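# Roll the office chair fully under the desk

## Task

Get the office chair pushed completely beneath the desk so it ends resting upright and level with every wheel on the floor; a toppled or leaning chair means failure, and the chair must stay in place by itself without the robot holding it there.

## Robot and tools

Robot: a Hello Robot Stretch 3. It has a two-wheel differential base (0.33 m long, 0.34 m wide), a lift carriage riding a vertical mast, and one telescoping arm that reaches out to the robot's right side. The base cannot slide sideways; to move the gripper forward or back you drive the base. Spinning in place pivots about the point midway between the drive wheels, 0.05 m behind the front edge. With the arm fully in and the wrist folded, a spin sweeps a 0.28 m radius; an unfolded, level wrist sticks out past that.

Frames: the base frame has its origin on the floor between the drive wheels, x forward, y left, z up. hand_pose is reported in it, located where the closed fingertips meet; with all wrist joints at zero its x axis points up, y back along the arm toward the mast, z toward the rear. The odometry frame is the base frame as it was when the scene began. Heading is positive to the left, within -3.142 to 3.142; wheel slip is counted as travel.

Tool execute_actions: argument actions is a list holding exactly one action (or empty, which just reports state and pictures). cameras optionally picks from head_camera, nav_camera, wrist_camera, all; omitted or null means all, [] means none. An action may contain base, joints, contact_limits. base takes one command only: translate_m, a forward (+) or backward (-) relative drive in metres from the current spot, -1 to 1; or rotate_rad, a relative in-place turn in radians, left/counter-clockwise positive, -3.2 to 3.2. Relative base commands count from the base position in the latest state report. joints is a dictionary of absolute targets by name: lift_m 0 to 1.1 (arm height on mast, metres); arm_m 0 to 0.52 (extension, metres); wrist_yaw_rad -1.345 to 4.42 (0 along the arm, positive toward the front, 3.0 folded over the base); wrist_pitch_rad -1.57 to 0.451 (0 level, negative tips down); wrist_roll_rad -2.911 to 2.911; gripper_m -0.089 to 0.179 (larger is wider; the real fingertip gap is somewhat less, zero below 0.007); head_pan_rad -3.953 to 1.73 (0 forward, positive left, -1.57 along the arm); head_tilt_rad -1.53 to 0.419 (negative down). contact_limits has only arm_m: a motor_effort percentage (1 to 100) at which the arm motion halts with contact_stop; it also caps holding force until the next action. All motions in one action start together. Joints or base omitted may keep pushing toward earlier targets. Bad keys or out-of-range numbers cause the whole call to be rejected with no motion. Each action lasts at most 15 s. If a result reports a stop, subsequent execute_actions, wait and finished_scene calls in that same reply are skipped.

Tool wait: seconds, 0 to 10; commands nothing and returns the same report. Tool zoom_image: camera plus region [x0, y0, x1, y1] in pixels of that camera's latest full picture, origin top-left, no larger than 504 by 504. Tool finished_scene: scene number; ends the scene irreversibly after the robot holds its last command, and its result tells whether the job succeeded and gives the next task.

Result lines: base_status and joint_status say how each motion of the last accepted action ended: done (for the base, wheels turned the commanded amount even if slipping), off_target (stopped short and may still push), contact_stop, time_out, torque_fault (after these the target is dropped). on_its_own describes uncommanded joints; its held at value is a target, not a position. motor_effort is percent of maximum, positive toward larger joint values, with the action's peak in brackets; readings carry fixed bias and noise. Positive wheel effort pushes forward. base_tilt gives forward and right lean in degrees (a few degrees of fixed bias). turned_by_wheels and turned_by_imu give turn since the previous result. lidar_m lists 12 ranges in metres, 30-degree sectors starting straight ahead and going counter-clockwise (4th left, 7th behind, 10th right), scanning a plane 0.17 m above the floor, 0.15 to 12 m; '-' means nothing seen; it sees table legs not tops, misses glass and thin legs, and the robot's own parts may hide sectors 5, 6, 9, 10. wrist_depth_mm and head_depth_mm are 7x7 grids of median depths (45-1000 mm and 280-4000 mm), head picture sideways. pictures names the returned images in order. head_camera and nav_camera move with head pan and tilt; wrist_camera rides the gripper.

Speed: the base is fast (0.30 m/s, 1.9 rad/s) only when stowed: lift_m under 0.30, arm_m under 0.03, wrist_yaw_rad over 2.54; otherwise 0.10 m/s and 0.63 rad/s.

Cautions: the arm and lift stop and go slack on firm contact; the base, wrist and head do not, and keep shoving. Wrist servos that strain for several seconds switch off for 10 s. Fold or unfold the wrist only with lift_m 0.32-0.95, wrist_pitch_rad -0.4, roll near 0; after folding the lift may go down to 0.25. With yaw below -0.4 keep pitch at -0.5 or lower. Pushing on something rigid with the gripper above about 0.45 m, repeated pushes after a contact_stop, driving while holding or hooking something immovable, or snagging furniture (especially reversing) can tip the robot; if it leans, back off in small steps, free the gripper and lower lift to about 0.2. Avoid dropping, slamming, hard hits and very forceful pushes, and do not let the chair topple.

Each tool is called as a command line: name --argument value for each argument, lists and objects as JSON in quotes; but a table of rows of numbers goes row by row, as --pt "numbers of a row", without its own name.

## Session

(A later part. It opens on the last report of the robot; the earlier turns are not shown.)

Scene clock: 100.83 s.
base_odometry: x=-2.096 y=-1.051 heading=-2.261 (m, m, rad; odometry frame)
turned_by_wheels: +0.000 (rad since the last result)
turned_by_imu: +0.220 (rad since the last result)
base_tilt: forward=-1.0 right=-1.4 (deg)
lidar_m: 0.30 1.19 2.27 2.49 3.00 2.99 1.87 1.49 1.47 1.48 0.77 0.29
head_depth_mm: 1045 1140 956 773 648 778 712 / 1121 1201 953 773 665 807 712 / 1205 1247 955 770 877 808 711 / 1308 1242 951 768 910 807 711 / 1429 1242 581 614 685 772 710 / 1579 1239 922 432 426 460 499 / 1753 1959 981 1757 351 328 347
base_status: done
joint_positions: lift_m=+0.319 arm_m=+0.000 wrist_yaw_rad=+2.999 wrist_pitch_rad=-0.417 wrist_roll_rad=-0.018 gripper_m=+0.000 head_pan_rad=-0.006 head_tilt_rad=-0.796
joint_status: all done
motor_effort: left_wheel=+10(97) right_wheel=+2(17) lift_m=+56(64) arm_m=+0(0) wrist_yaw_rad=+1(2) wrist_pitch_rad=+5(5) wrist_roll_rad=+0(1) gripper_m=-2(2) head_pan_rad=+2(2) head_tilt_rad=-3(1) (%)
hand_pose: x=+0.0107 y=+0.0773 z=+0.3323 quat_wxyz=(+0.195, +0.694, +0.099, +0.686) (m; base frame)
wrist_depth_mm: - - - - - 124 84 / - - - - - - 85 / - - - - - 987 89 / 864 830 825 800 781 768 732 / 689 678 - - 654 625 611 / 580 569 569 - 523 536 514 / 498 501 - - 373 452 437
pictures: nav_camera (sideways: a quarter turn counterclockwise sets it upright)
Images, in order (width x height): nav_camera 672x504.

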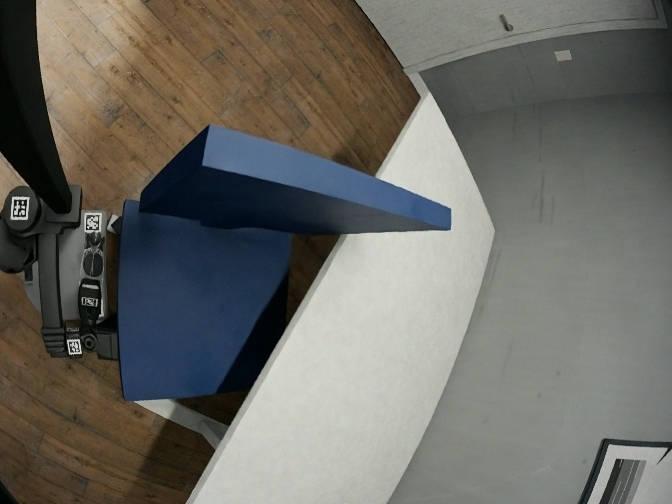

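execute_actions --actions '[{"base":{"translate_m":-0.55},"joints":{"lift_m":0.27}}]' --cameras '[]'

execute_actions --actions '[{"base":{"rotate_rad":0.9},"joints":{"lift_m":0.6,"head_pan_rad":-1.4}}]' --cameras '[]'

execute_actions --actions '[{"base":{"translate_m":0.45}}]' --cameras '["nav_camera"]'

Scene clock: 104.90 s.
base_odometry: x=-1.746 y=-0.627 heading=-2.261 (m, m, rad; odometry frame)
turned_by_wheels: +0.000 (rad since the last result)
turned_by_imu: -0.004 (rad since the last result)
base_tilt: forward=-1.1 right=-1.3 (deg)
lidar_m: 0.83 2.62 2.61 2.84 2.58 2.55 1.35 1.15 1.15 1.24 1.62 1.14
head_depth_mm: 1441 1242 990 1616 1404 1276 1126 / 1522 1247 1056 1109 1006 1238 1120 / 1614 1247 1293 1116 1293 1275 1122 / 1684 1193 2088 1109 1293 1274 1118 / 1867 747 779 1029 1407 1267 1120 / 2114 1423 2087 1753 1457 1272 1116 / 2406 2595 2133 1751 1474 1271 1121
base_status: done
joint_positions: lift_m=+0.271 arm_m=+0.000 wrist_yaw_rad=+2.999 wrist_pitch_rad=-0.417 wrist_roll_rad=-0.018 gripper_m=+0.000 head_pan_rad=-0.006 head_tilt_rad=-0.796
joint_status: all done
motor_effort: left_wheel=-1(8) right_wheel=+1(4) lift_m=+13(52) arm_m=+0(0) wrist_yaw_rad=+0(0) wrist_pitch_rad=+5(5) wrist_roll_rad=+0(1) gripper_m=-3(3) head_pan_rad=+2(1) head_tilt_rad=-2(2) (%)
hand_pose: x=+0.0106 y=+0.0773 z=+0.2837 quat_wxyz=(+0.195, +0.694, +0.099, +0.686) (m; base frame)
wrist_depth_mm: - - - - - - - / - - - - - - - / - - 963 919 907 857 855 / 771 743 745 713 694 699 657 / 603 599 - - 574 553 543 / 519 522 - - 483 466 463 / 449 - - - 412 409 399
pictures: none
No camera images: the call's "cameras" was empty. Leave "cameras" out to get every camera's image.

Scene clock: 108.73 s.
base_odometry: x=-1.746 y=-0.627 heading=-1.361 (m, m, rad; odometry frame)
turned_by_wheels: +0.900 (rad since the last result)
turned_by_imu: +0.906 (rad since the last result)
base_tilt: forward=-0.9 right=-1.3 (deg)
lidar_m: 2.60 2.71 2.65 2.55 1.35 1.19 1.14 1.18 1.59 1.15 0.83 1.70
head_depth_mm: 1319 1437 1665 1752 1480 1273 1139 / 1347 1245 989 1769 1477 1279 1156 / 1379 1245 1022 1709 1442 1262 1161 / 1414 1243 1024 1712 1409 1241 1143 / 1440 1250 1060 1108 1293 1271 1121 / 1478 1240 1250 1117 1003 1265 1120 / 1505 1237 1995 1107 979 1223 1127
base_status: done
joint_positions: lift_m=+0.599 arm_m=+0.000 wrist_yaw_rad=+2.999 wrist_pitch_rad=-0.417 wrist_roll_rad=-0.018 gripper_m=+0.000 head_pan_rad=-1.393 head_tilt_rad=-0.796
joint_status: all done
motor_effort: left_wheel=-4(10) right_wheel=+4(10) lift_m=+60(67) arm_m=+0(0) wrist_yaw_rad=+0(0) wrist_pitch_rad=+5(5) wrist_roll_rad=+0(0) gripper_m=-2(2) head_pan_rad=-3(32) head_tilt_rad=-2(2) (%)
hand_pose: x=+0.0106 y=+0.0773 z=+0.6122 quat_wxyz=(+0.195, +0.694, +0.099, +0.686) (m; base frame)
wrist_depth_mm: - - - - - - - / - - - - - - - / - - - - - - - / - - - - - - - / - - - - - 986 - / 940 903 924 857 866 856 857 / 808 794 782 771 738 753 722
pictures: none
No camera images: the call's "cameras" was empty. Leave "cameras" out to get every camera's image.

Scene clock: 114.50 s.
base_odometry: x=-1.652 y=-1.067 heading=-1.361 (m, m, rad; odometry frame)
turned_by_wheels: +0.000 (rad since the last result)
turned_by_imu: +0.003 (rad since the last result)
base_tilt: forward=-1.1 right=-1.4 (deg)
lidar_m: 2.16 2.25 2.65 2.56 2.26 1.66 1.59 1.64 1.21 0.70 1.39 2.21
head_depth_mm: 1311 1248 956 1153 963 1252 1142 / 1343 1249 989 1118 935 1230 1163 / 1359 1249 986 1058 915 1202 1165 / 1402 1250 550 612 802 1222 1137 / 1437 734 808 1618 1474 1268 1113 / 1463 1243 1055 1741 1469 1273 1120 / 1502 1240 1513 1702 1467 1268 1116
base_status: done
joint_positions: lift_m=+0.599 arm_m=+0.000 wrist_yaw_rad=+2.999 wrist_pitch_rad=-0.417 wrist_roll_rad=-0.018 gripper_m=+0.000 head_pan_rad=-1.393 head_tilt_rad=-0.796
joint_status: not commanded
motor_effort: left_wheel=-5(7) right_wheel=+5(8) lift_m=+60(61) arm_m=+0(0) wrist_yaw_rad=+1(0) wrist_pitch_rad=+5(5) wrist_roll_rad=+0(1) gripper_m=-3(3) head_pan_rad=-3(3) head_tilt_rad=-3(3) (%)
hand_pose: x=+0.0106 y=+0.0773 z=+0.6122 quat_wxyz=(+0.195, +0.694, +0.099, +0.686) (m; base frame)
wrist_depth_mm: - - - - - - - / - - - - - - - / - - - - - - - / - - - - - - - / - - - - - - 990 / 938 909 907 827 874 848 861 / 797 795 773 769 753 745 731
pictures: nav_camera (sideways: a quarter turn counterclockwise sets it upright)
Images, in order (width x height): nav_camera 672x504.

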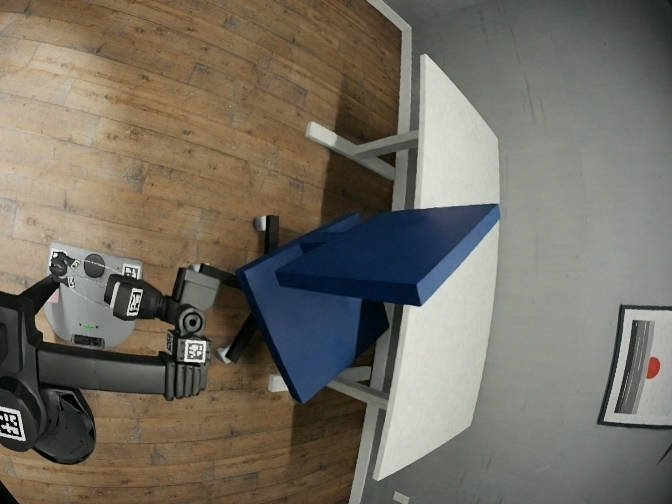

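execute_actions --actions '[{"base":{"translate_m":0.08},"joints":{"wrist_yaw_rad":0,"wrist_pitch_rad":-0.1}}]' --cameras '[]'

execute_actions --actions '[{"joints":{"arm_m":0.35}}]' --cameras '["nav_camera"]'

Scene clock: 117.37 s.
base_odometry: x=-1.635 y=-1.145 heading=-1.362 (m, m, rad; odometry frame)
turned_by_wheels: +0.000 (rad since the last result)
turned_by_imu: +0.001 (rad since the last result)
base_tilt: forward=-1.1 right=-1.4 (deg)
lidar_m: 2.08 2.16 2.65 2.55 2.31 1.74 1.67 1.73 1.24 0.71 1.35 2.17
head_depth_mm: 1312 1255 955 1062 941 1204 1143 / 1330 1250 516 530 652 1207 1160 / 1358 1249 573 651 777 1232 - / 1408 703 721 869 1303 1276 1119 / 1436 1244 1023 1748 1474 1270 1122 / 1458 1252 1061 1716 1468 1267 1112 / 1497 1243 1507 1747 1476 1276 1116
base_status: done
joint_positions: lift_m=+0.599 arm_m=-0.001 wrist_yaw_rad=+0.006 wrist_pitch_rad=-0.126 wrist_roll_rad=-0.018 gripper_m=+0.000 head_pan_rad=-1.393 head_tilt_rad=-0.796
joint_status: all done
motor_effort: left_wheel=-4(7) right_wheel=+3(9) lift_m=+58(60) arm_m=+4(4) wrist_yaw_rad=-5(29) wrist_pitch_rad=+8(8) wrist_roll_rad=+1(0) gripper_m=-3(4) head_pan_rad=-3(3) head_tilt_rad=-3(1) (%)
hand_pose: x=-0.0199 y=-0.3956 z=+0.6818 quat_wxyz=(+0.712, +0.048, -0.699, -0.042) (m; base frame)
wrist_depth_mm: - - 252 164 151 - - / - - 275 173 160 - - / 944 - 301 183 169 - - / - - 335 196 180 - - / - - 373 - 542 960 - / - - 495 - 472 464 500 / - - 908 367 212 374 927
pictures: none
No camera images: the call's "cameras" was empty. Leave "cameras" out to get every camera's image.

Scene clock: 121.43 s.
base_odometry: x=-1.635 y=-1.145 heading=-1.361 (m, m, rad; odometry frame)
turned_by_wheels: +0.000 (rad since the last result)
turned_by_imu: -0.042 (rad since the last result)
base_tilt: forward=-1.1 right=-1.5 (deg)
lidar_m: 2.08 2.14 2.68 2.55 2.30 1.73 1.66 1.70 1.24 0.98 1.35 2.12
head_depth_mm: 1326 726 811 934 - - - / 1354 742 826 - 1428 1280 1123 / 1367 757 850 1046 1440 1275 1121 / 1386 760 869 1122 1481 1282 1119 / 1425 1191 1029 1766 1475 1275 1117 / 1448 1259 1065 1764 1483 1280 1121 / 1470 1256 1064 1694 1479 1271 1121
base_status: not commanded
joint_positions: lift_m=+0.599 arm_m=+0.348 wrist_yaw_rad=+0.009 wrist_pitch_rad=-0.139 wrist_roll_rad=-0.018 gripper_m=+0.000 head_pan_rad=-1.394 head_tilt_rad=-0.796
joint_status: all done
motor_effort: left_wheel=-1(15) right_wheel=+0(26) lift_m=+54(58) arm_m=+13(18) wrist_yaw_rad=-5(40) wrist_pitch_rad=+11(14) wrist_roll_rad=+1(1) gripper_m=-4(10) head_pan_rad=-3(3) head_tilt_rad=-2(2) (%)
hand_pose: x=-0.0192 y=-0.7436 z=+0.6787 quat_wxyz=(+0.712, +0.053, -0.698, -0.046) (m; base frame)
wrist_depth_mm: 148 148 148 147 147 147 147 / 155 156 155 155 155 154 154 / 165 164 162 162 162 161 162 / 173 172 173 172 171 171 170 / 183 183 182 181 180 181 180 / 194 194 193 196 192 192 191 / 209 207 207 205 206 205 207
pictures: nav_camera (sideways: a quarter turn counterclockwise sets it upright)
Images, in order (width x height): nav_camera 672x504.

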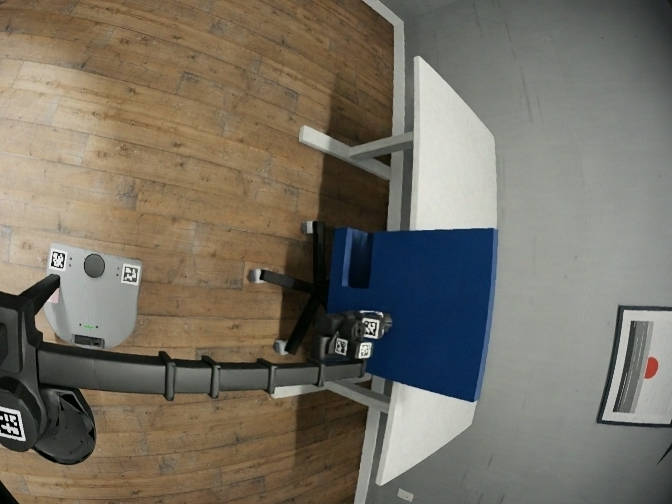

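Aligned. Push a bit more, gently, then retract.

execute_actions --actions '[{"joints":{"arm_m":0.45},"contact_limits":{"arm_m":20}}]' --cameras '[]'

execute_actions --actions '[{"joints":{"arm_m":0.2}}]' --cameras '["nav_camera"]'

Scene clock: 124.17 s.
base_odometry: x=-1.635 y=-1.145 heading=-1.361 (m, m, rad; odometry frame)
turned_by_wheels: +0.000 (rad since the last result)
turned_by_imu: +0.030 (rad since the last result)
base_tilt: forward=-5.1 right=-7.3 (deg)
lidar_m: 2.10 2.18 2.19 1.54 1.46 1.49 1.65 1.71 1.26 1.00 1.38 2.20
head_depth_mm: 1404 1516 893 1845 1590 - - / 1429 1535 919 - 1521 1345 1160 / 1455 1551 943 1100 1524 1358 1163 / 1483 1593 969 1194 1579 1363 1175 / 1519 1644 1194 2024 1620 1363 1176 / 1552 1653 1256 1890 1644 1367 1177 / 1578 1714 1332 2028 1638 1375 1182
base_status: not commanded
joint_positions: lift_m=+0.599 arm_m=+0.448 wrist_yaw_rad=+0.070 wrist_pitch_rad=-0.480 wrist_roll_rad=-0.019 gripper_m=+0.000 head_pan_rad=-1.394 head_tilt_rad=-0.796
joint_status: all done
on_its_own: base_tilt is 7.2 degrees off its reading at the scene's start (forward=-1.0 right=-1.4); wrist_yaw_rad is held at +0.040, not at your +0.000, by its stall guard, which is still easing; arm_m is at rest, and its effort (+17) is outside its rest range (-14 to +14); wrist_pitch_rad is at rest, and its effort (+68) is outside its rest range (-20 to +32)
motor_effort: left_wheel=-2(4) right_wheel=+0(1) lift_m=+54(54) arm_m=+17(18) wrist_yaw_rad=-20(20) wrist_pitch_rad=+68(68) wrist_roll_rad=+0(0) gripper_m=-6(6) head_pan_rad=-3(2) head_tilt_rad=-3(2) (%)
contact_limits: arm_m 20 (drawing in: default 15, maximum 25; extending or still: default 21, maximum 34)
hand_pose: x=-0.0064 y=-0.8083 z=+0.5984 quat_wxyz=(+0.699, +0.194, -0.674, -0.143) (m; base frame)
wrist_depth_mm: 133 131 128 125 122 119 117 / 145 143 139 136 132 129 126 / 161 157 152 149 145 140 138 / 180 175 171 166 159 156 151 / 205 197 191 179 177 173 168 / 238 227 218 218 197 193 188 / 942 365 268 246 330 315 742
pictures: none
No camera images: the call's "cameras" was empty. Leave "cameras" out to get every camera's image.

Scene clock: 127.67 s.
base_odometry: x=-1.635 y=-1.145 heading=-1.361 (m, m, rad; odometry frame)
turned_by_wheels: +0.000 (rad since the last result)
turned_by_imu: -0.063 (rad since the last result)
base_tilt: forward=-1.0 right=-1.4 (deg)
lidar_m: 2.09 2.14 2.72 2.55 2.31 1.73 1.66 1.69 1.23 0.98 1.36 2.06
head_depth_mm: 1325 724 807 1119 1509 - - / 1341 738 823 1057 1512 1246 1124 / 1359 751 843 1015 1423 1278 1115 / 1385 750 864 1111 1469 1268 1124 / 1399 801 958 1658 1467 1275 1120 / 1429 1242 1059 1746 1481 1267 1124 / 1443 1236 1052 1673 1465 1273 1124
base_status: not commanded
joint_positions: lift_m=+0.599 arm_m=+0.200 wrist_yaw_rad=+0.083 wrist_pitch_rad=-0.120 wrist_roll_rad=-0.019 gripper_m=+0.000 head_pan_rad=-1.395 head_tilt_rad=-0.796
joint_status: all done
on_its_own: wrist_yaw_rad is held at +0.083, not at your +0.000, by its stall guard, which is not easing now
motor_effort: left_wheel=+1(14) right_wheel=-1(24) lift_m=+54(54) arm_m=-2(17) wrist_yaw_rad=+0(29) wrist_pitch_rad=+6(68) wrist_roll_rad=+0(1) gripper_m=-3(7) head_pan_rad=-2(3) head_tilt_rad=-3(1) (%)
hand_pose: x=-0.0007 y=-0.5959 z=+0.6835 quat_wxyz=(+0.714, +0.072, -0.696, -0.013) (m; base frame)
wrist_depth_mm: 295 284 285 282 279 273 - / - 302 297 295 288 285 - / 375 321 311 313 310 304 347 / 808 337 329 327 321 327 - / 913 359 348 - 336 747 - / - - 485 378 470 871 - / - 416 403 391 388 820 951
pictures: nav_camera (sideways: a quarter turn counterclockwise sets it upright)
Images, in order (width x height): nav_camera 672x504.

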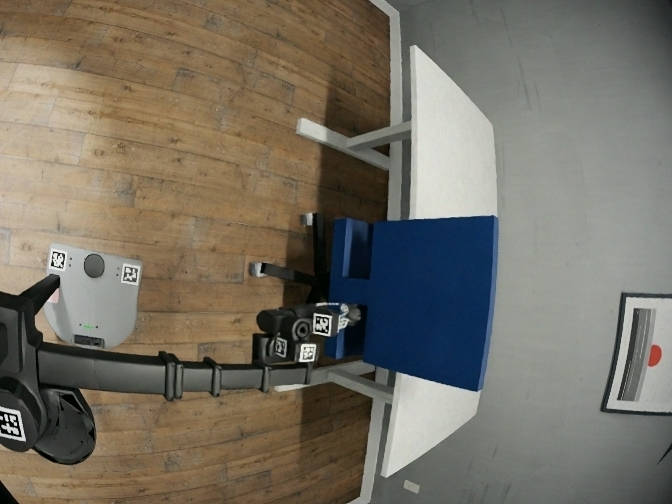

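It was already fully in.

finished_scene --scene 1

The scene is finished: the task was done.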